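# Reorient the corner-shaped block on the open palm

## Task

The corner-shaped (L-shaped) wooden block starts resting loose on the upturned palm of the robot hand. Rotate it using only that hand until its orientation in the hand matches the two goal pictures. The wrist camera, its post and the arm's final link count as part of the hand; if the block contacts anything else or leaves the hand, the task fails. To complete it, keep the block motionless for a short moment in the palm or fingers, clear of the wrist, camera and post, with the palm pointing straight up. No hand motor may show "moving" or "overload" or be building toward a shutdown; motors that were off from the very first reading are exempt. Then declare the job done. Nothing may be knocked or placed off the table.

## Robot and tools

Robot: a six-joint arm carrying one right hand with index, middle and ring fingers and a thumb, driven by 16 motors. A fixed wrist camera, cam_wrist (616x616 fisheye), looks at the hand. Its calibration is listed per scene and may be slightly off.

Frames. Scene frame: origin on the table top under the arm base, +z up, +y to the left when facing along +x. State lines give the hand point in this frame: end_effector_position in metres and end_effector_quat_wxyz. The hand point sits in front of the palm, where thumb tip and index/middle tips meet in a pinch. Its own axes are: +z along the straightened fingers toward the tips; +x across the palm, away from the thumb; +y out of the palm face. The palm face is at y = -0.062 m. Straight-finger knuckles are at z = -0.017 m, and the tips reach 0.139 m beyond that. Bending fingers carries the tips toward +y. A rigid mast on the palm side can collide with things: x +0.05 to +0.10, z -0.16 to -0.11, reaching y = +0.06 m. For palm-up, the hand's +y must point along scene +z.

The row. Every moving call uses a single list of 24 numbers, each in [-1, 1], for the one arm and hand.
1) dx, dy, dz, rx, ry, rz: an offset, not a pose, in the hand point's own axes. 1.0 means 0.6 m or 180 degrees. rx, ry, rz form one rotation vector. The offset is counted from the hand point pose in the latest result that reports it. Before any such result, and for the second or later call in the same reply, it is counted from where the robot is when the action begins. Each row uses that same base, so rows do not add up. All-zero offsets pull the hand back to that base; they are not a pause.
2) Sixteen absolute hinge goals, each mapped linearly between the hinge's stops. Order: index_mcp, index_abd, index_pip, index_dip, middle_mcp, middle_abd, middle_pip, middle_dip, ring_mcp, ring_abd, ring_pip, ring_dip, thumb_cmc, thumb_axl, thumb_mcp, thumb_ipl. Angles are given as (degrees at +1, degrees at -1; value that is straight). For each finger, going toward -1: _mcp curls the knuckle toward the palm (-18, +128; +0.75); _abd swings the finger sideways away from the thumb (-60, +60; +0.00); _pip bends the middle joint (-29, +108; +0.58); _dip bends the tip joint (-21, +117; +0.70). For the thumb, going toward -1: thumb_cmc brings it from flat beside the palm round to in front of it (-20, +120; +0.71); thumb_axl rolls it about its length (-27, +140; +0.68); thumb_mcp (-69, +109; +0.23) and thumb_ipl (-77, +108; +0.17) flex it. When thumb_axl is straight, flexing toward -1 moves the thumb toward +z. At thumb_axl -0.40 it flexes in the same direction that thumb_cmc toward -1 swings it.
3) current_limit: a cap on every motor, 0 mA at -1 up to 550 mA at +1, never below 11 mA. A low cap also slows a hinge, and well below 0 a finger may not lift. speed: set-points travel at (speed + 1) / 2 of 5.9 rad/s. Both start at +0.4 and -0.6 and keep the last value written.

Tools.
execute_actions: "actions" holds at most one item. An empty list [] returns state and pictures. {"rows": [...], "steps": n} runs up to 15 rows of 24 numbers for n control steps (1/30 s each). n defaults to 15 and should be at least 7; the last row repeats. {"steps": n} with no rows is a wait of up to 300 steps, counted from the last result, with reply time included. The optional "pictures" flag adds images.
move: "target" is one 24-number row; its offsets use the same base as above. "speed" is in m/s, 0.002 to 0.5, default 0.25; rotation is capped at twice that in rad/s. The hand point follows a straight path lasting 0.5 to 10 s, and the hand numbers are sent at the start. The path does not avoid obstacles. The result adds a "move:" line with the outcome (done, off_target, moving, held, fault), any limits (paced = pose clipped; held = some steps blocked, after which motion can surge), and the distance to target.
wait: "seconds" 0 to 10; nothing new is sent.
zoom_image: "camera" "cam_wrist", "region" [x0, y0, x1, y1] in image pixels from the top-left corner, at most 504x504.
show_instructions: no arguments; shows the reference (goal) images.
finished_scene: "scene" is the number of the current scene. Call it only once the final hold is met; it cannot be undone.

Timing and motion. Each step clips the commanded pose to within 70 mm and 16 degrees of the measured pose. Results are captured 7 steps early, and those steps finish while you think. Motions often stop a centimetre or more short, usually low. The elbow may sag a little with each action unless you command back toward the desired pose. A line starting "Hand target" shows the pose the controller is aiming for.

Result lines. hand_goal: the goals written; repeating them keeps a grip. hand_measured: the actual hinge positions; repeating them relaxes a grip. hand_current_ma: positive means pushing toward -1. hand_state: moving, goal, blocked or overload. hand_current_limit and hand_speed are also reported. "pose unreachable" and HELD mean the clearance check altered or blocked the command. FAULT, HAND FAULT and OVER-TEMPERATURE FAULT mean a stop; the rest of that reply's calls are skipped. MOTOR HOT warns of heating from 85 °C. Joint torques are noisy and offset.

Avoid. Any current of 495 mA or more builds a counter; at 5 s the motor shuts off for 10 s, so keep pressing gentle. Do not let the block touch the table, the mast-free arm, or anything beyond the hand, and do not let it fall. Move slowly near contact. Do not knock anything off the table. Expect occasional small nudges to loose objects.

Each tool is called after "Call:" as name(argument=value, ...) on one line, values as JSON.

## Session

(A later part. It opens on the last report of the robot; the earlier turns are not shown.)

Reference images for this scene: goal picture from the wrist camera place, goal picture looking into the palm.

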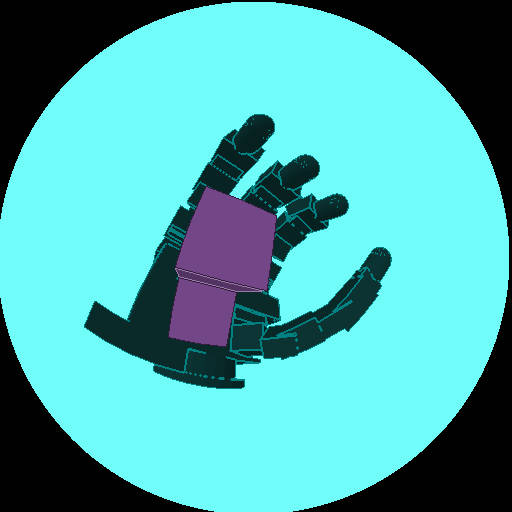

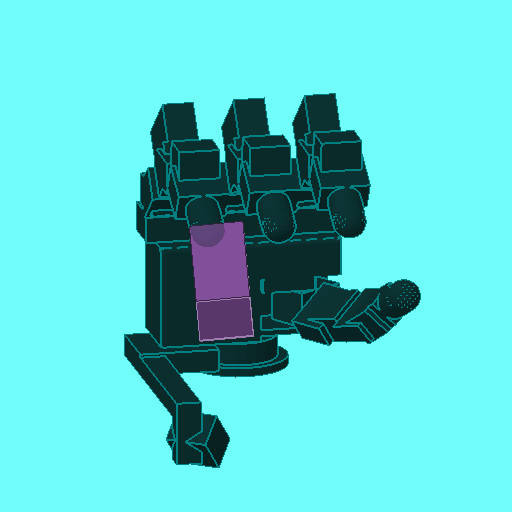

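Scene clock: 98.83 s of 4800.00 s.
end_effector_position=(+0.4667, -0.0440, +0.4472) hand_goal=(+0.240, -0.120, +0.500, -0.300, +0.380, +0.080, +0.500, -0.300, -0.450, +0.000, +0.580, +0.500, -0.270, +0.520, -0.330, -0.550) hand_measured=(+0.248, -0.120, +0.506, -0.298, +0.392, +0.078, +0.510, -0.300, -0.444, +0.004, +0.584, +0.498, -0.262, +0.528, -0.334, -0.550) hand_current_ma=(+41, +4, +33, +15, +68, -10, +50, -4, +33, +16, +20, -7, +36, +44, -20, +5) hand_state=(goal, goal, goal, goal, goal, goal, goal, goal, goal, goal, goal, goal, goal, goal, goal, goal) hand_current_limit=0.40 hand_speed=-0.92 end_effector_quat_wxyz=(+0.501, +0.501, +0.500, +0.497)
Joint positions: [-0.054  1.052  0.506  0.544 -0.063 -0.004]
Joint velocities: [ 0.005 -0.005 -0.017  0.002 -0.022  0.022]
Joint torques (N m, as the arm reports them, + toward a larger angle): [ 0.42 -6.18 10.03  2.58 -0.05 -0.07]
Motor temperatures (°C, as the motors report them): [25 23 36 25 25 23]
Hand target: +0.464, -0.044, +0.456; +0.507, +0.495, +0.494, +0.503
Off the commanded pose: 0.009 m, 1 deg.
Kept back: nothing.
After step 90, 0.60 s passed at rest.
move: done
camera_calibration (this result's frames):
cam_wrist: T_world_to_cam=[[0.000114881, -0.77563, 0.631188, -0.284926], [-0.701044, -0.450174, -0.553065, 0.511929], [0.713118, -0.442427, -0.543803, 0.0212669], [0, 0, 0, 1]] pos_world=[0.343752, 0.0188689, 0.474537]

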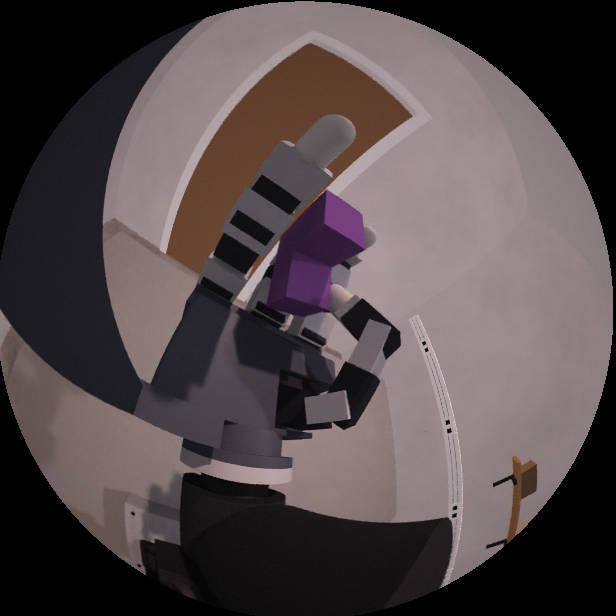

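Call:
move(target=[0,0.015,-0.004,-0.008,0,0, 0.24,0.05,-0.3,0.5, 0.38,0.08,0.5,-0.3, 0.2,0.1,0.58,0.3, -0.27,0.52,-0.33,-0.55, 0.4,-0.75], speed=0.05)

Call:
move(target=[0,0.015,-0.004,-0.008,0,0, 0.24,-0.2,-0.3,0.5, 0.38,0.08,0.5,-0.3, 0.2,0.22,0.58,0.3, -0.27,0.52,-0.33,-0.55, 0.4,-0.9], speed=0.05)

Call:
zoom_image(camera="cam_wrist", region=[200, 150, 420, 370])

Scene clock: 101.63 s of 4800.00 s.
end_effector_position=(+0.4667, -0.0440, +0.4472) hand_goal=(+0.240, +0.050, -0.300, +0.500, +0.380, +0.080, +0.500, -0.300, +0.200, +0.100, +0.580, +0.300, -0.270, +0.520, -0.330, -0.550) hand_measured=(+0.248, +0.046, -0.298, +0.496, +0.394, +0.078, +0.510, -0.300, +0.206, +0.096, +0.584, +0.302, -0.262, +0.528, -0.334, -0.550) hand_current_ma=(+42, -15, +13, -18, +70, -10, +50, -4, +41, -13, +18, +14, +36, +44, -20, +5) hand_state=(goal, goal, goal, goal, goal, goal, goal, goal, goal, goal, goal, goal, goal, goal, goal, goal) hand_current_limit=0.40 hand_speed=-0.75 end_effector_quat_wxyz=(+0.501, +0.501, +0.500, +0.497)
Joint positions: [-0.054  1.052  0.506  0.544 -0.063 -0.004]
Joint velocities: [ 0.024 -0.005  0.012  0.012 -0.007 -0.022]
Joint torques (N m, as the arm reports them, + toward a larger angle): [ 0.42 -6.25 10.11  2.67 -0.05 -0.07]
Motor temperatures (°C, as the motors report them): [25 23 36 25 25 23]
Hand target: +0.464, -0.044, +0.456; +0.508, +0.495, +0.494, +0.504
Off the commanded pose: 0.009 m, 1 deg.
Kept back: nothing.
move: done
camera_calibration (this result's frames):
cam_wrist: T_world_to_cam=[[0.000114881, -0.77563, 0.631188, -0.284926], [-0.701044, -0.450174, -0.553065, 0.511929], [0.713118, -0.442427, -0.543803, 0.0212669], [0, 0, 0, 1]] pos_world=[0.343752, 0.0188689, 0.474537]

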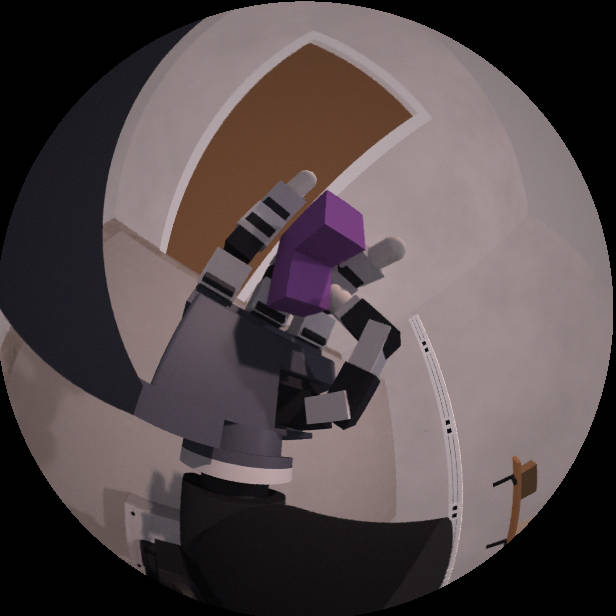

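Scene clock: 102.77 s of 4800.00 s.
end_effector_position=(+0.4667, -0.0440, +0.4472) hand_goal=(+0.240, -0.200, -0.300, +0.500, +0.380, +0.080, +0.500, -0.300, +0.200, +0.220, +0.580, +0.300, -0.270, +0.520, -0.330, -0.550) hand_measured=(+0.248, -0.198, -0.298, +0.496, +0.394, +0.078, +0.510, -0.300, +0.208, +0.216, +0.584, +0.302, -0.262, +0.528, -0.334, -0.550) hand_current_ma=(+42, +13, +13, -18, +71, -10, +50, -4, +42, -20, +18, +14, +36, +44, -20, +4) hand_state=(goal, goal, goal, goal, goal, goal, goal, goal, goal, goal, goal, goal, goal, goal, goal, goal) hand_current_limit=0.40 hand_speed=-0.90 end_effector_quat_wxyz=(+0.501, +0.501, +0.500, +0.497)
Joint positions: [-0.054  1.052  0.506  0.544 -0.063 -0.004]
Joint velocities: [-0.005  0.005 -0.012  0.007 -0.037  0.007]
Joint torques (N m, as the arm reports them, + toward a larger angle): [ 0.4  -6.23 10.07  2.67 -0.04 -0.07]
Motor temperatures (°C, as the motors report them): [25 23 36 25 25 23]
Hand target: +0.464, -0.044, +0.456; +0.508, +0.495, +0.494, +0.504
Off the commanded pose: 0.009 m, 1 deg.
Kept back: nothing.
move: done
camera_calibration (this result's frames):
cam_wrist: T_world_to_cam=[[0.000114881, -0.77563, 0.631188, -0.284926], [-0.701044, -0.450174, -0.553065, 0.511929], [0.713118, -0.442427, -0.543803, 0.0212669], [0, 0, 0, 1]] pos_world=[0.343752, 0.0188689, 0.474537]

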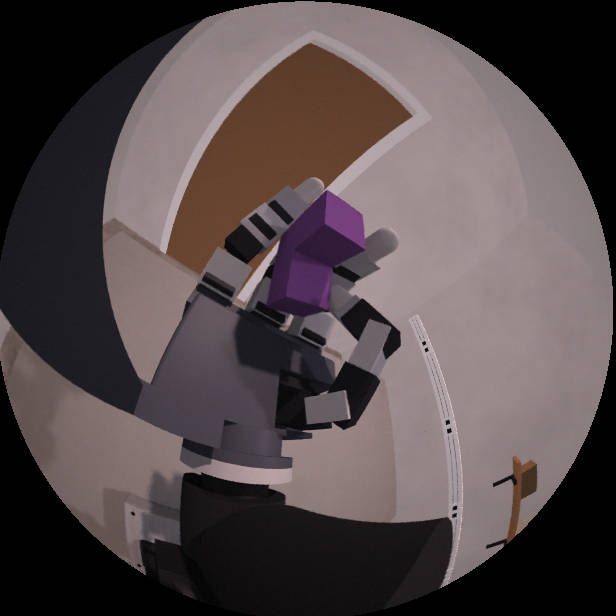

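Region (200, 150, 420, 370) of cam_wrist's 616x616 image, scaled by 2.291, with more detail than that image has.

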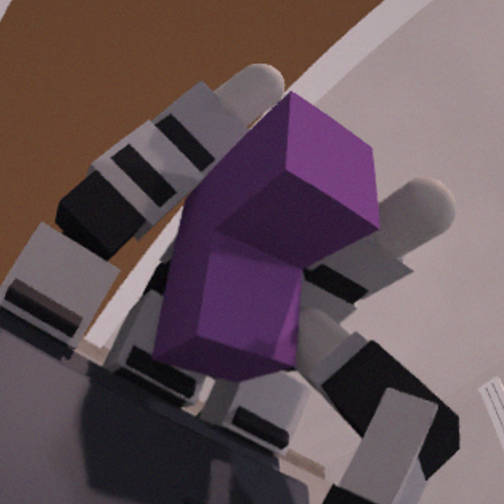

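No contact yet; push further.

Call:
move(target=[0,0.015,-0.004,-0.008,0,0, 0.24,-0.4,-0.2,0.5, 0.38,0.08,0.5,-0.3, 0.2,0.25,0.58,0.3, -0.27,0.52,-0.33,-0.55, 0.4,-0.92], speed=0.05)

Call:
zoom_image(camera="cam_wrist", region=[200, 150, 420, 370])

Scene clock: 104.13 s of 4800.00 s.
end_effector_position=(+0.4667, -0.0440, +0.4472) hand_goal=(+0.240, -0.400, -0.200, +0.500, +0.380, +0.080, +0.500, -0.300, +0.200, +0.250, +0.580, +0.300, -0.270, +0.520, -0.330, -0.550) hand_measured=(+0.248, -0.390, -0.202, +0.496, +0.394, +0.078, +0.510, -0.300, +0.208, +0.244, +0.584, +0.302, -0.262, +0.526, -0.334, -0.550) hand_current_ma=(+42, +46, -12, -17, +73, -10, +50, -4, +45, -26, +18, +14, +36, +37, -20, +4) hand_state=(goal, goal, goal, goal, goal, goal, goal, goal, goal, goal, goal, goal, goal, goal, goal, goal) hand_current_limit=0.40 hand_speed=-0.92 end_effector_quat_wxyz=(+0.501, +0.501, +0.500, +0.497)
Joint positions: [-0.054  1.052  0.506  0.544 -0.063 -0.004]
Joint velocities: [-0.005 -0.015  0.012  0.012 -0.125 -0.066]
Joint torques (N m, as the arm reports them, + toward a larger angle): [ 0.41 -6.26 10.07  2.67 -0.05 -0.07]
Motor temperatures (°C, as the motors report them): [25 23 36 25 25 23]
Hand target: +0.464, -0.044, +0.456; +0.508, +0.495, +0.494, +0.504
Off the commanded pose: 0.009 m, 1 deg.
Kept back: nothing.
move: done
camera_calibration (this result's frames):
cam_wrist: T_world_to_cam=[[0.000114881, -0.77563, 0.631188, -0.284926], [-0.701044, -0.450174, -0.553065, 0.511929], [0.713118, -0.442427, -0.543803, 0.0212669], [0, 0, 0, 1]] pos_world=[0.343752, 0.0188689, 0.474537]

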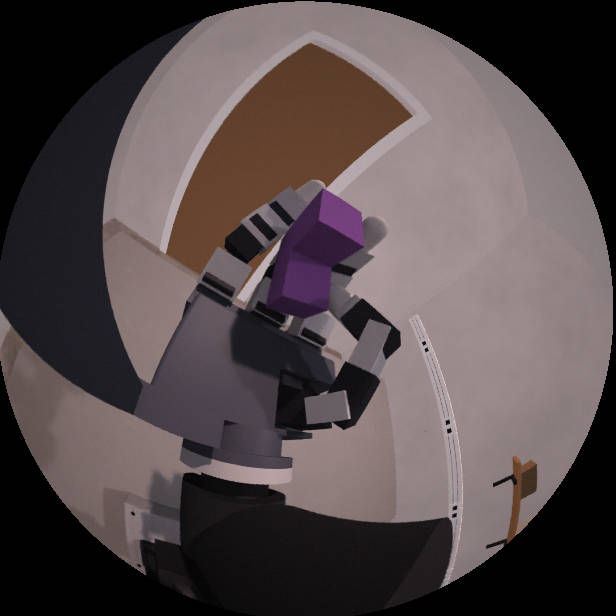

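Region (200, 150, 420, 370) of cam_wrist's 616x616 image, scaled by 2.291, with more detail than that image has.

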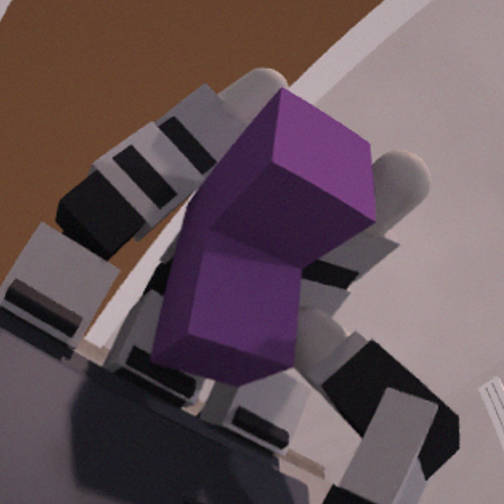

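Call:
move(target=[0,0.015,-0.004,-0.008,0,0, 0.24,-0.5,-0.2,0.5, 0.37,0.08,0.5,-0.3, 0.2,0.25,0.58,0.3, -0.27,0.5,-0.33,-0.55, 0.4,-0.92], speed=0.05)

Call:
zoom_image(camera="cam_wrist", region=[200, 150, 420, 370])

Scene clock: 105.27 s of 4800.00 s.
end_effector_position=(+0.4667, -0.0440, +0.4472) hand_goal=(+0.240, -0.500, -0.200, +0.500, +0.370, +0.080, +0.500, -0.300, +0.200, +0.250, +0.580, +0.300, -0.270, +0.500, -0.330, -0.550) hand_measured=(+0.248, -0.498, -0.202, +0.496, +0.394, +0.078, +0.508, -0.300, +0.210, +0.248, +0.584, +0.302, -0.264, +0.506, -0.334, -0.550) hand_current_ma=(+43, +11, -11, -17, +126, -10, +43, -4, +54, -11, +18, +14, +33, +35, -20, +3) hand_state=(goal, goal, goal, goal, blocked, goal, goal, goal, goal, goal, goal, goal, goal, goal, goal, goal) hand_current_limit=0.40 hand_speed=-0.92 end_effector_quat_wxyz=(+0.501, +0.501, +0.500, +0.497)
Joint positions: [-0.054  1.052  0.506  0.544 -0.063 -0.003]
Joint velocities: [-0.005 -0.005 -0.027  0.007 -0.037 -0.095]
Joint torques (N m, as the arm reports them, + toward a larger angle): [ 0.37 -6.78  9.97  2.6  -0.02 -0.06]
Motor temperatures (°C, as the motors report them): [25 23 36 25 25 23]
Hand target: +0.464, -0.044, +0.456; +0.508, +0.495, +0.494, +0.504
Off the commanded pose: 0.009 m, 1 deg.
Kept back: nothing.
move: done
camera_calibration (this result's frames):
cam_wrist: T_world_to_cam=[[0.000112934, -0.775871, 0.630892, -0.284823], [-0.701043, -0.449962, -0.553238, 0.511996], [0.713119, -0.44222, -0.54397, 0.0213317], [0, 0, 0, 1]] pos_world=[0.343752, 0.0188261, 0.474552]

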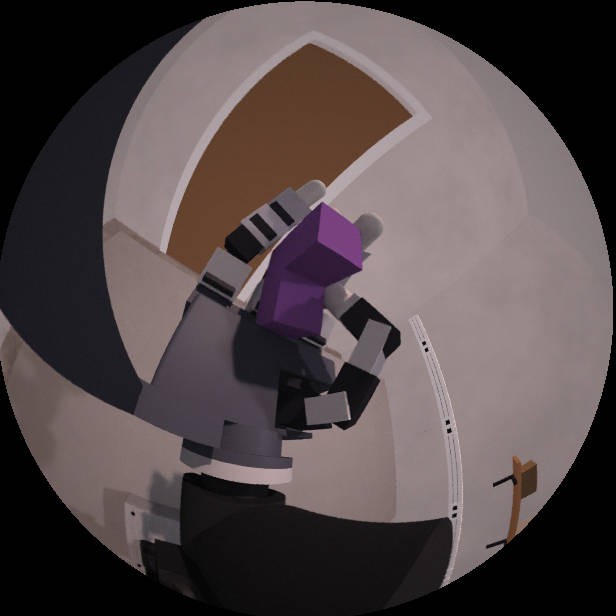

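Region (200, 150, 420, 370) of cam_wrist's 616x616 image, scaled by 2.291, with more detail than that image has.

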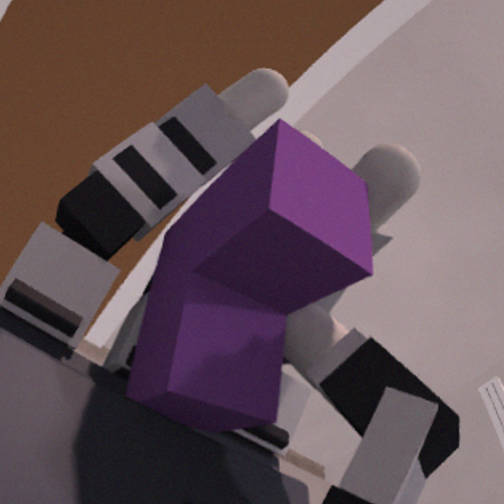

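Call:
move(target=[0,0.015,-0.004,-0.008,0,0, 0.24,-0.45,-0.2,0.5, 0.36,0.08,0.4,-0.3, 0.15,0.3,0.58,0.3, -0.27,0.6,-0.2,-0.35, 0.4,-0.85], speed=0.05)

Call:
move(target=[0,0.015,-0.004,-0.008,0,0, 0.24,-0.45,-0.2,0.5, 0.36,0.08,0.4,-0.3, 0.15,0.3,0.58,0.3, -0.3,0.46,-0.2,-0.35, 0.4,-0.93], speed=0.05)

Call:
zoom_image(camera="cam_wrist", region=[200, 150, 420, 370])

Scene clock: 106.77 s of 4800.00 s.
end_effector_position=(+0.4667, -0.0440, +0.4472) hand_goal=(+0.240, -0.450, -0.200, +0.500, +0.360, +0.080, +0.400, -0.300, +0.150, +0.300, +0.580, +0.300, -0.270, +0.600, -0.200, -0.350) hand_measured=(+0.242, -0.458, -0.202, +0.496, +0.390, +0.084, +0.428, -0.298, +0.164, +0.280, +0.584, +0.302, -0.264, +0.600, -0.212, -0.356) hand_current_ma=(+14, -31, -11, -17, +166, +19, +137, +7, +89, -90, +18, +13, +32, -4, -73, -37) hand_state=(goal, goal, goal, goal, blocked, goal, blocked, goal, goal, blocked, goal, goal, goal, goal, goal, goal) hand_current_limit=0.40 hand_speed=-0.85 end_effector_quat_wxyz=(+0.501, +0.501, +0.500, +0.497)
Joint positions: [-0.054  1.052  0.506  0.544 -0.063 -0.003]
Joint velocities: [-0.005 -0.015 -0.012  0.012 -0.022  0.037]
Joint torques (N m, as the arm reports them, + toward a larger angle): [ 0.39 -6.26 10.06  2.67 -0.04 -0.08]
Motor temperatures (°C, as the motors report them): [25 23 36 25 25 23]
Hand target: +0.464, -0.044, +0.456; +0.508, +0.495, +0.494, +0.504
Off the commanded pose: 0.009 m, 1 deg.
Kept back: nothing.
move: done
camera_calibration (this result's frames):
cam_wrist: T_world_to_cam=[[0.000112934, -0.775871, 0.630892, -0.284823], [-0.701043, -0.449962, -0.553238, 0.511996], [0.713119, -0.44222, -0.54397, 0.0213317], [0, 0, 0, 1]] pos_world=[0.343752, 0.0188261, 0.474552]

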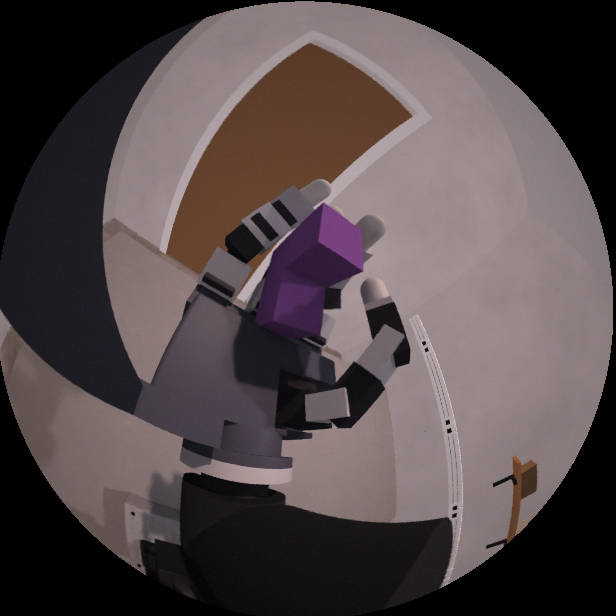

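Scene clock: 108.00 s of 4800.00 s.
end_effector_position=(+0.4667, -0.0440, +0.4472) hand_goal=(+0.240, -0.450, -0.200, +0.500, +0.360, +0.080, +0.400, -0.300, +0.150, +0.300, +0.580, +0.300, -0.300, +0.460, -0.200, -0.350) hand_measured=(+0.242, -0.458, -0.202, +0.496, +0.390, +0.084, +0.428, -0.298, +0.164, +0.280, +0.584, +0.302, -0.294, +0.466, -0.210, -0.356) hand_current_ma=(+14, -31, -11, -17, +166, +19, +137, +7, +89, -90, +18, +13, +35, +33, -72, -37) hand_state=(goal, goal, goal, goal, blocked, goal, blocked, goal, goal, blocked, goal, goal, goal, goal, goal, goal) hand_current_limit=0.40 hand_speed=-0.93 end_effector_quat_wxyz=(+0.501, +0.501, +0.500, +0.497)
Joint positions: [-0.054  1.052  0.506  0.544 -0.063 -0.003]
Joint velocities: [ 0.015 -0.005 -0.012 -0.012 -0.081 -0.081]
Joint torques (N m, as the arm reports them, + toward a larger angle): [ 0.42 -6.23 10.07  2.67 -0.05 -0.07]
Motor temperatures (°C, as the motors report them): [25 23 36 25 25 23]
Hand target: +0.464, -0.044, +0.456; +0.508, +0.495, +0.494, +0.504
Off the commanded pose: 0.009 m, 1 deg.
Kept back: nothing.
move: done
camera_calibration (this result's frames):
cam_wrist: T_world_to_cam=[[0.000112934, -0.775871, 0.630892, -0.284823], [-0.701043, -0.449962, -0.553238, 0.511996], [0.713119, -0.44222, -0.54397, 0.0213317], [0, 0, 0, 1]] pos_world=[0.343752, 0.0188261, 0.474552]

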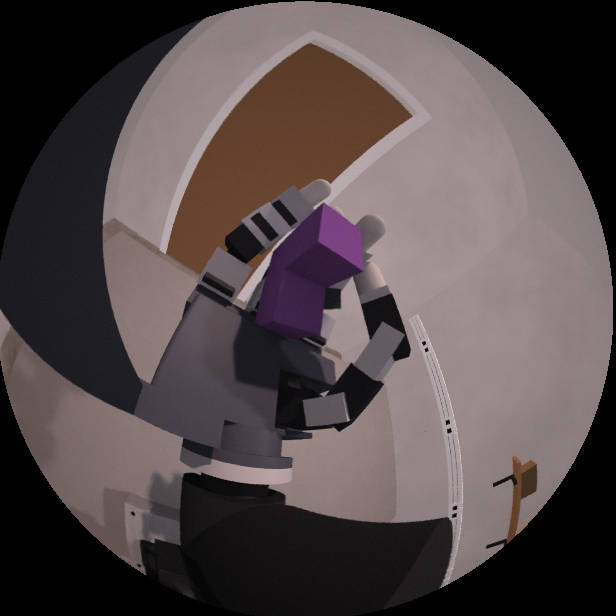

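Region (200, 150, 420, 370) of cam_wrist's 616x616 image, scaled by 2.291, with more detail than that image has.

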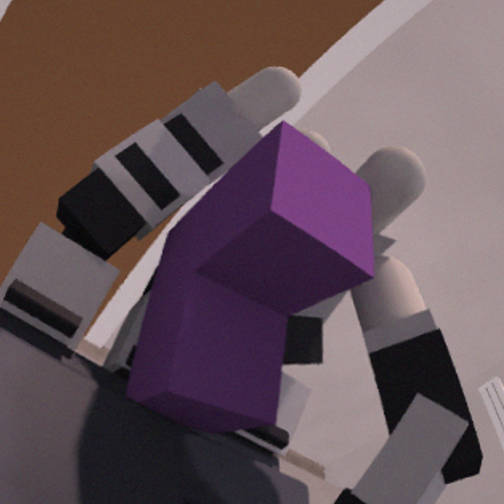

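Thumb tip is high beside A. Push via cmc.

Call:
move(target=[0,0.015,-0.004,-0.008,0,0, 0.24,-0.45,-0.2,0.5, 0.36,0.08,0.43,-0.3, 0.15,0.29,0.58,0.3, -0.4,0.44,-0.23,-0.35, 0.4,-0.94], speed=0.05)

Call:
zoom_image(camera="cam_wrist", region=[200, 150, 420, 370])

Scene clock: 109.17 s of 4800.00 s.
end_effector_position=(+0.4667, -0.0440, +0.4472) hand_goal=(+0.240, -0.450, -0.200, +0.500, +0.360, +0.080, +0.430, -0.300, +0.150, +0.290, +0.580, +0.300, -0.400, +0.440, -0.230, -0.350) hand_measured=(+0.242, -0.458, -0.202, +0.496, +0.390, +0.084, +0.432, -0.298, +0.164, +0.280, +0.584, +0.302, -0.388, +0.444, -0.232, -0.352) hand_current_ma=(+14, -31, -11, -17, +166, +19, +15, +7, +89, -46, +18, +13, +67, +29, -14, -12) hand_state=(goal, goal, goal, goal, blocked, goal, goal, goal, goal, goal, goal, goal, goal, goal, goal, goal) hand_current_limit=0.40 hand_speed=-0.94 end_effector_quat_wxyz=(+0.501, +0.501, +0.500, +0.497)
Joint positions: [-0.054  1.052  0.506  0.544 -0.063 -0.003]
Joint velocities: [-0.005  0.005 -0.007 -0.012  0.051  0.022]
Joint torques (N m, as the arm reports them, + toward a larger angle): [ 0.41 -6.26 10.05  2.66 -0.05 -0.07]
Motor temperatures (°C, as the motors report them): [25 23 36 25 25 23]
Hand target: +0.464, -0.044, +0.456; +0.508, +0.495, +0.494, +0.504
Off the commanded pose: 0.009 m, 1 deg.
Kept back: nothing.
move: done
camera_calibration (this result's frames):
cam_wrist: T_world_to_cam=[[0.000112934, -0.775871, 0.630892, -0.284823], [-0.701043, -0.449962, -0.553238, 0.511996], [0.713119, -0.44222, -0.54397, 0.0213317], [0, 0, 0, 1]] pos_world=[0.343752, 0.0188261, 0.474552]

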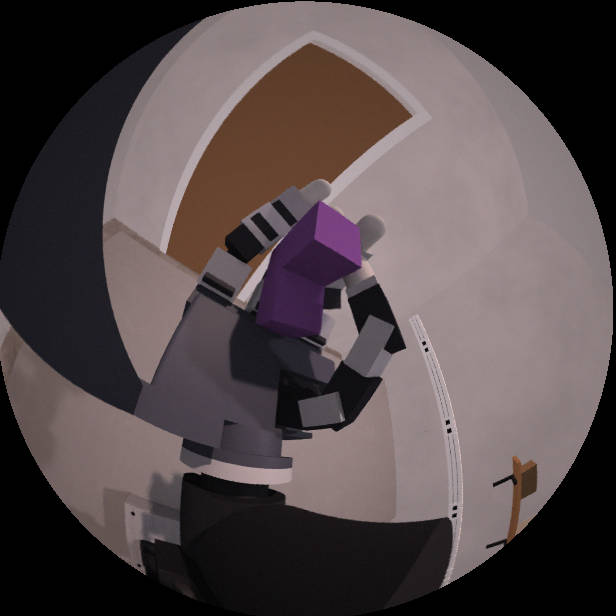

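Region (200, 150, 420, 370) of cam_wrist's 616x616 image, scaled by 2.291, with more detail than that image has.

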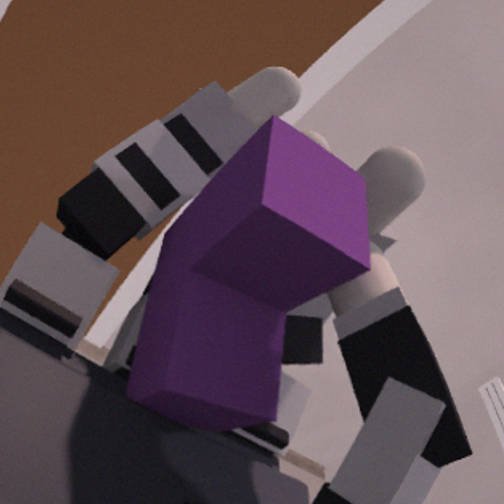

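Call:
move(target=[0,0.015,-0.004,-0.008,0,0, 0.24,-0.45,-0.2,0.5, 0.34,0.08,0.43,-0.3, 0.15,0.29,0.58,0.3, -0.47,0.44,-0.23,-0.35, 0.4,-0.94], speed=0.05)

Call:
zoom_image(camera="cam_wrist", region=[200, 150, 420, 370])

Scene clock: 110.13 s of 4800.00 s.
end_effector_position=(+0.4667, -0.0440, +0.4472) hand_goal=(+0.240, -0.450, -0.200, +0.500, +0.340, +0.080, +0.430, -0.300, +0.150, +0.290, +0.580, +0.300, -0.470, +0.440, -0.230, -0.350) hand_measured=(+0.242, -0.458, -0.202, +0.496, +0.388, +0.084, +0.434, -0.298, +0.164, +0.280, +0.584, +0.302, -0.450, +0.444, -0.230, -0.350) hand_current_ma=(+14, -31, -11, -17, +262, +19, +24, +7, +89, -46, +18, +13, +106, +29, +4, -1) hand_state=(goal, goal, goal, goal, blocked, goal, goal, goal, goal, goal, goal, goal, blocked, goal, goal, goal) hand_current_limit=0.40 hand_speed=-0.94 end_effector_quat_wxyz=(+0.501, +0.501, +0.500, +0.497)
Joint positions: [-0.054  1.052  0.506  0.544 -0.063 -0.003]
Joint velocities: [-0.015 -0.005  0.007  0.002 -0.066 -0.037]
Joint torques (N m, as the arm reports them, + toward a larger angle): [ 0.46 -6.21 10.07  2.66 -0.04 -0.05]
Motor temperatures (°C, as the motors report them): [25 23 36 25 25 23]
Hand target: +0.464, -0.044, +0.456; +0.508, +0.495, +0.494, +0.504
Off the commanded pose: 0.009 m, 1 deg.
Kept back: nothing.
move: done
camera_calibration (this result's frames):
cam_wrist: T_world_to_cam=[[0.000112934, -0.775871, 0.630892, -0.284823], [-0.701043, -0.449962, -0.553238, 0.511996], [0.713119, -0.44222, -0.54397, 0.0213317], [0, 0, 0, 1]] pos_world=[0.343752, 0.0188261, 0.474552]

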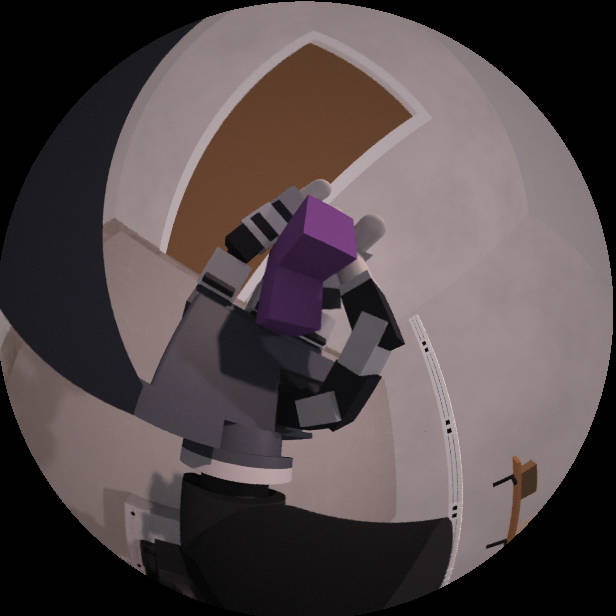

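Region (200, 150, 420, 370) of cam_wrist's 616x616 image, scaled by 2.291, with more detail than that image has.

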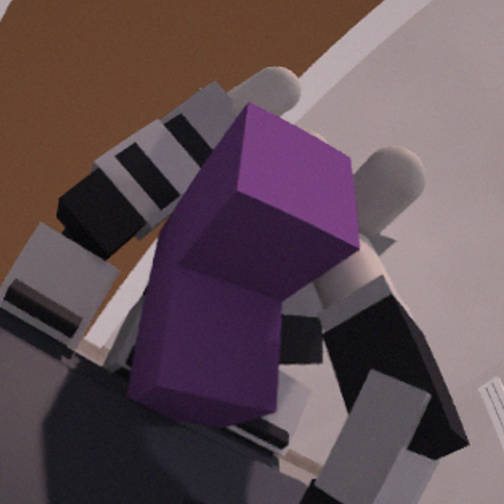

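Call:
move(target=[0,0.015,-0.004,-0.008,0,0, 0.24,-0.3,-0.2,0.5, 0.31,0.08,0.45,-0.1, 0.12,0.27,0.58,0.3, -0.5,0.44,-0.21,-0.35, 0.4,-0.94], speed=0.05)

Call:
zoom_image(camera="cam_wrist", region=[200, 150, 420, 370])

Scene clock: 112.67 s of 4800.00 s.
end_effector_position=(+0.4667, -0.0440, +0.4472) hand_goal=(+0.240, -0.300, -0.200, +0.500, +0.310, +0.080, +0.450, -0.100, +0.120, +0.270, +0.580, +0.300, -0.500, +0.440, -0.210, -0.350) hand_measured=(+0.246, -0.306, -0.202, +0.496, +0.352, +0.080, +0.456, -0.104, +0.140, +0.270, +0.584, +0.302, -0.488, +0.444, -0.212, -0.350) hand_current_ma=(+31, -24, -11, -17, +222, +4, +29, -18, +119, +2, +18, +13, +64, +29, -10, -1) hand_state=(goal, goal, goal, goal, blocked, goal, goal, goal, blocked, goal, goal, goal, goal, goal, goal, goal) hand_current_limit=0.40 hand_speed=-0.94 end_effector_quat_wxyz=(+0.501, +0.501, +0.500, +0.497)
Joint positions: [-0.054  1.052  0.506  0.544 -0.063 -0.003]
Joint velocities: [-0.005 -0.015 -0.002  0.007  0.022 -0.022]
Joint torques (N m, as the arm reports them, + toward a larger angle): [ 0.38 -6.26 10.07  2.66 -0.04 -0.06]
Motor temperatures (°C, as the motors report them): [25 23 36 25 25 23]
Hand target: +0.464, -0.044, +0.456; +0.508, +0.495, +0.494, +0.504
Off the commanded pose: 0.009 m, 1 deg.
Kept back: nothing.
move: done
camera_calibration (this result's frames):
cam_wrist: T_world_to_cam=[[0.000112934, -0.775871, 0.630892, -0.284823], [-0.701043, -0.449962, -0.553238, 0.511996], [0.713119, -0.44222, -0.54397, 0.0213317], [0, 0, 0, 1]] pos_world=[0.343752, 0.0188261, 0.474552]

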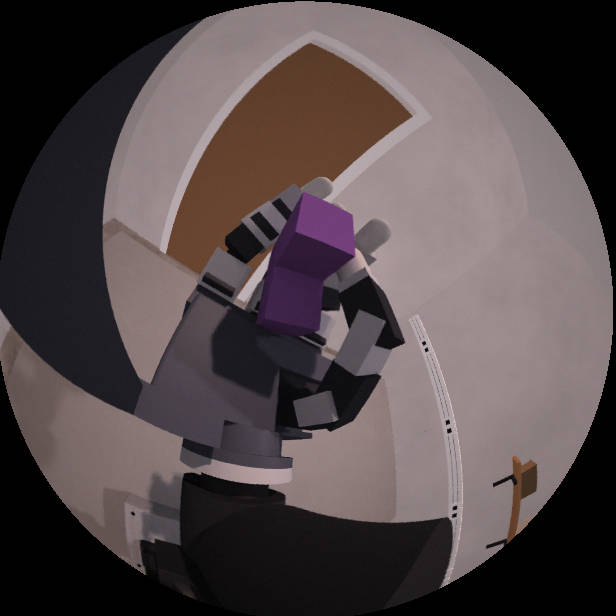

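Region (200, 150, 420, 370) of cam_wrist's 616x616 image, scaled by 2.291, with more detail than that image has.

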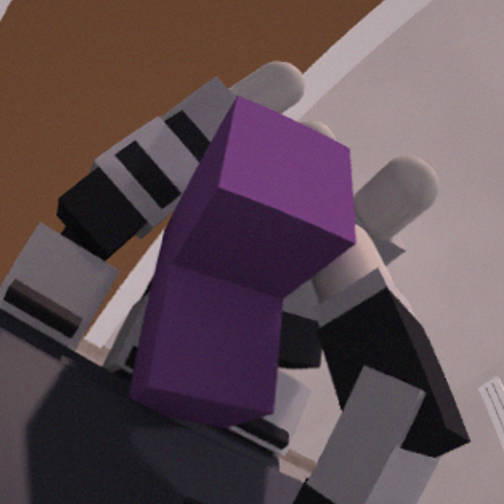

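Close to the goal now. Hold briefly and finish.

Call:
wait(seconds=1)

Call:
finished_scene(scene=2)

Scene clock: 113.80 s of 4800.00 s.
end_effector_position=(+0.4667, -0.0440, +0.4472) hand_goal=(+0.240, -0.300, -0.200, +0.500, +0.310, +0.080, +0.450, -0.100, +0.120, +0.270, +0.580, +0.300, -0.500, +0.440, -0.210, -0.350) hand_measured=(+0.246, -0.306, -0.202, +0.496, +0.352, +0.080, +0.456, -0.104, +0.140, +0.270, +0.584, +0.302, -0.488, +0.444, -0.212, -0.350) hand_current_ma=(+31, -24, -11, -17, +222, +4, +29, -18, +119, +2, +18, +13, +64, +29, -10, -1) hand_state=(goal, goal, goal, goal, blocked, goal, goal, goal, blocked, goal, goal, goal, goal, goal, goal, goal) hand_current_limit=0.40 hand_speed=-0.94 end_effector_quat_wxyz=(+0.501, +0.501, +0.500, +0.497)
Joint positions: [-0.054  1.052  0.506  0.544 -0.063 -0.003]
Joint velocities: [-0.005 -0.024  0.007 -0.007 -0.037 -0.081]
Joint torques (N m, as the arm reports them, + toward a larger angle): [ 0.4  -6.27 10.07  2.67 -0.05 -0.05]
Motor temperatures (°C, as the motors report them): [25 23 36 25 25 23]
Hand target: +0.464, -0.044, +0.456; +0.508, +0.495, +0.494, +0.504
Off the commanded pose: 0.009 m, 1 deg.
Kept back: nothing.
Steps of this call (steps 1 to 34: nothing new was sent). Readings (end_effector_position | what the end effector reports):
1: (+0.4667, -0.0440, +0.4472) | hand_goal=(+0.240, -0.300, -0.200, +0.500, +0.310, +0.080, +0.450, -0.100, +0.120, +0.270, +0.580, +0.300, -0.500, +0.440, -0.210, -0.350) hand_measured=(+0.246, -0.306, -0.202, +0.496, +0.352, +0.080, +0.456, -0.104, +0.140, +0.270, +0.584, +0.302, -0.488, +0.444, -0.212, -0.350) hand_current_ma=(+31, -24, -11, -17, +222, +4, +29, -18, +119, +2, +18, +13, +64, +29, -10, -1) hand_state=(goal, goal, goal, goal, blocked, goal, goal, goal, blocked, goal, goal, goal, goal, goal, goal, goal) hand_current_limit=0.40 hand_speed=-0.94
2: (+0.4667, -0.0440, +0.4472) | hand_goal=(+0.240, -0.300, -0.200, +0.500, +0.310, +0.080, +0.450, -0.100, +0.120, +0.270, +0.580, +0.300, -0.500, +0.440, -0.210, -0.350) hand_measured=(+0.246, -0.306, -0.202, +0.496, +0.352, +0.080, +0.456, -0.104, +0.140, +0.270, +0.584, +0.302, -0.488, +0.444, -0.212, -0.350) hand_current_ma=(+31, -24, -11, -17, +222, +4, +29, -18, +119, +2, +18, +13, +64, +29, -10, -1) hand_state=(goal, goal, goal, goal, blocked, goal, goal, goal, blocked, goal, goal, goal, goal, goal, goal, goal) hand_current_limit=0.40 hand_speed=-0.94
4: (+0.4667, -0.0440, +0.4472) | hand_goal=(+0.240, -0.300, -0.200, +0.500, +0.310, +0.080, +0.450, -0.100, +0.120, +0.270, +0.580, +0.300, -0.500, +0.440, -0.210, -0.350) hand_measured=(+0.246, -0.306, -0.202, +0.496, +0.352, +0.080, +0.456, -0.104, +0.140, +0.270, +0.584, +0.302, -0.488, +0.444, -0.212, -0.350) hand_current_ma=(+31, -24, -11, -17, +222, +4, +29, -18, +119, +2, +18, +13, +64, +29, -10, -1) hand_state=(goal, goal, goal, goal, blocked, goal, goal, goal, blocked, goal, goal, goal, goal, goal, goal, goal) hand_current_limit=0.40 hand_speed=-0.94
8: (+0.4667, -0.0440, +0.4472) | hand_goal=(+0.240, -0.300, -0.200, +0.500, +0.310, +0.080, +0.450, -0.100, +0.120, +0.270, +0.580, +0.300, -0.500, +0.440, -0.210, -0.350) hand_measured=(+0.246, -0.306, -0.202, +0.496, +0.352, +0.080, +0.456, -0.104, +0.140, +0.270, +0.584, +0.302, -0.488, +0.444, -0.212, -0.350) hand_current_ma=(+31, -24, -11, -17, +222, +4, +29, -18, +119, +2, +18, +13, +64, +29, -10, -1) hand_state=(goal, goal, goal, goal, blocked, goal, goal, goal, blocked, goal, goal, goal, goal, goal, goal, goal) hand_current_limit=0.40 hand_speed=-0.94
34: the state above
camera_calibration (this result's frames):
cam_wrist: T_world_to_cam=[[0.000112934, -0.775871, 0.630892, -0.284823], [-0.701043, -0.449962, -0.553238, 0.511996], [0.713119, -0.44222, -0.54397, 0.0213317], [0, 0, 0, 1]] pos_world=[0.343752, 0.0188261, 0.474552]

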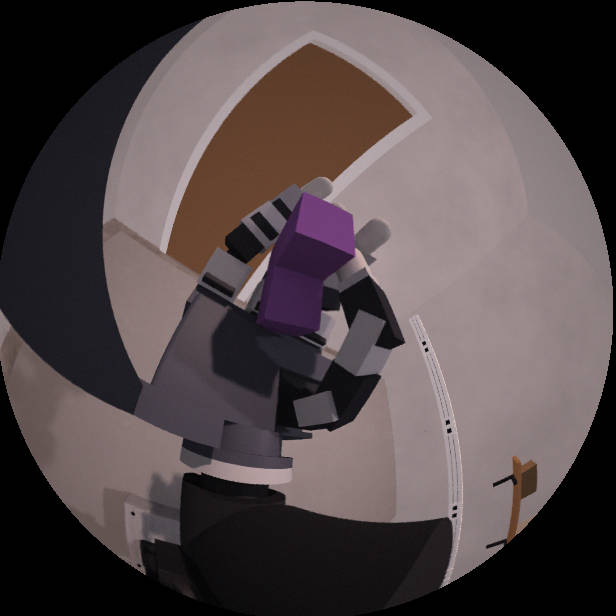

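The scene is finished: the task was done.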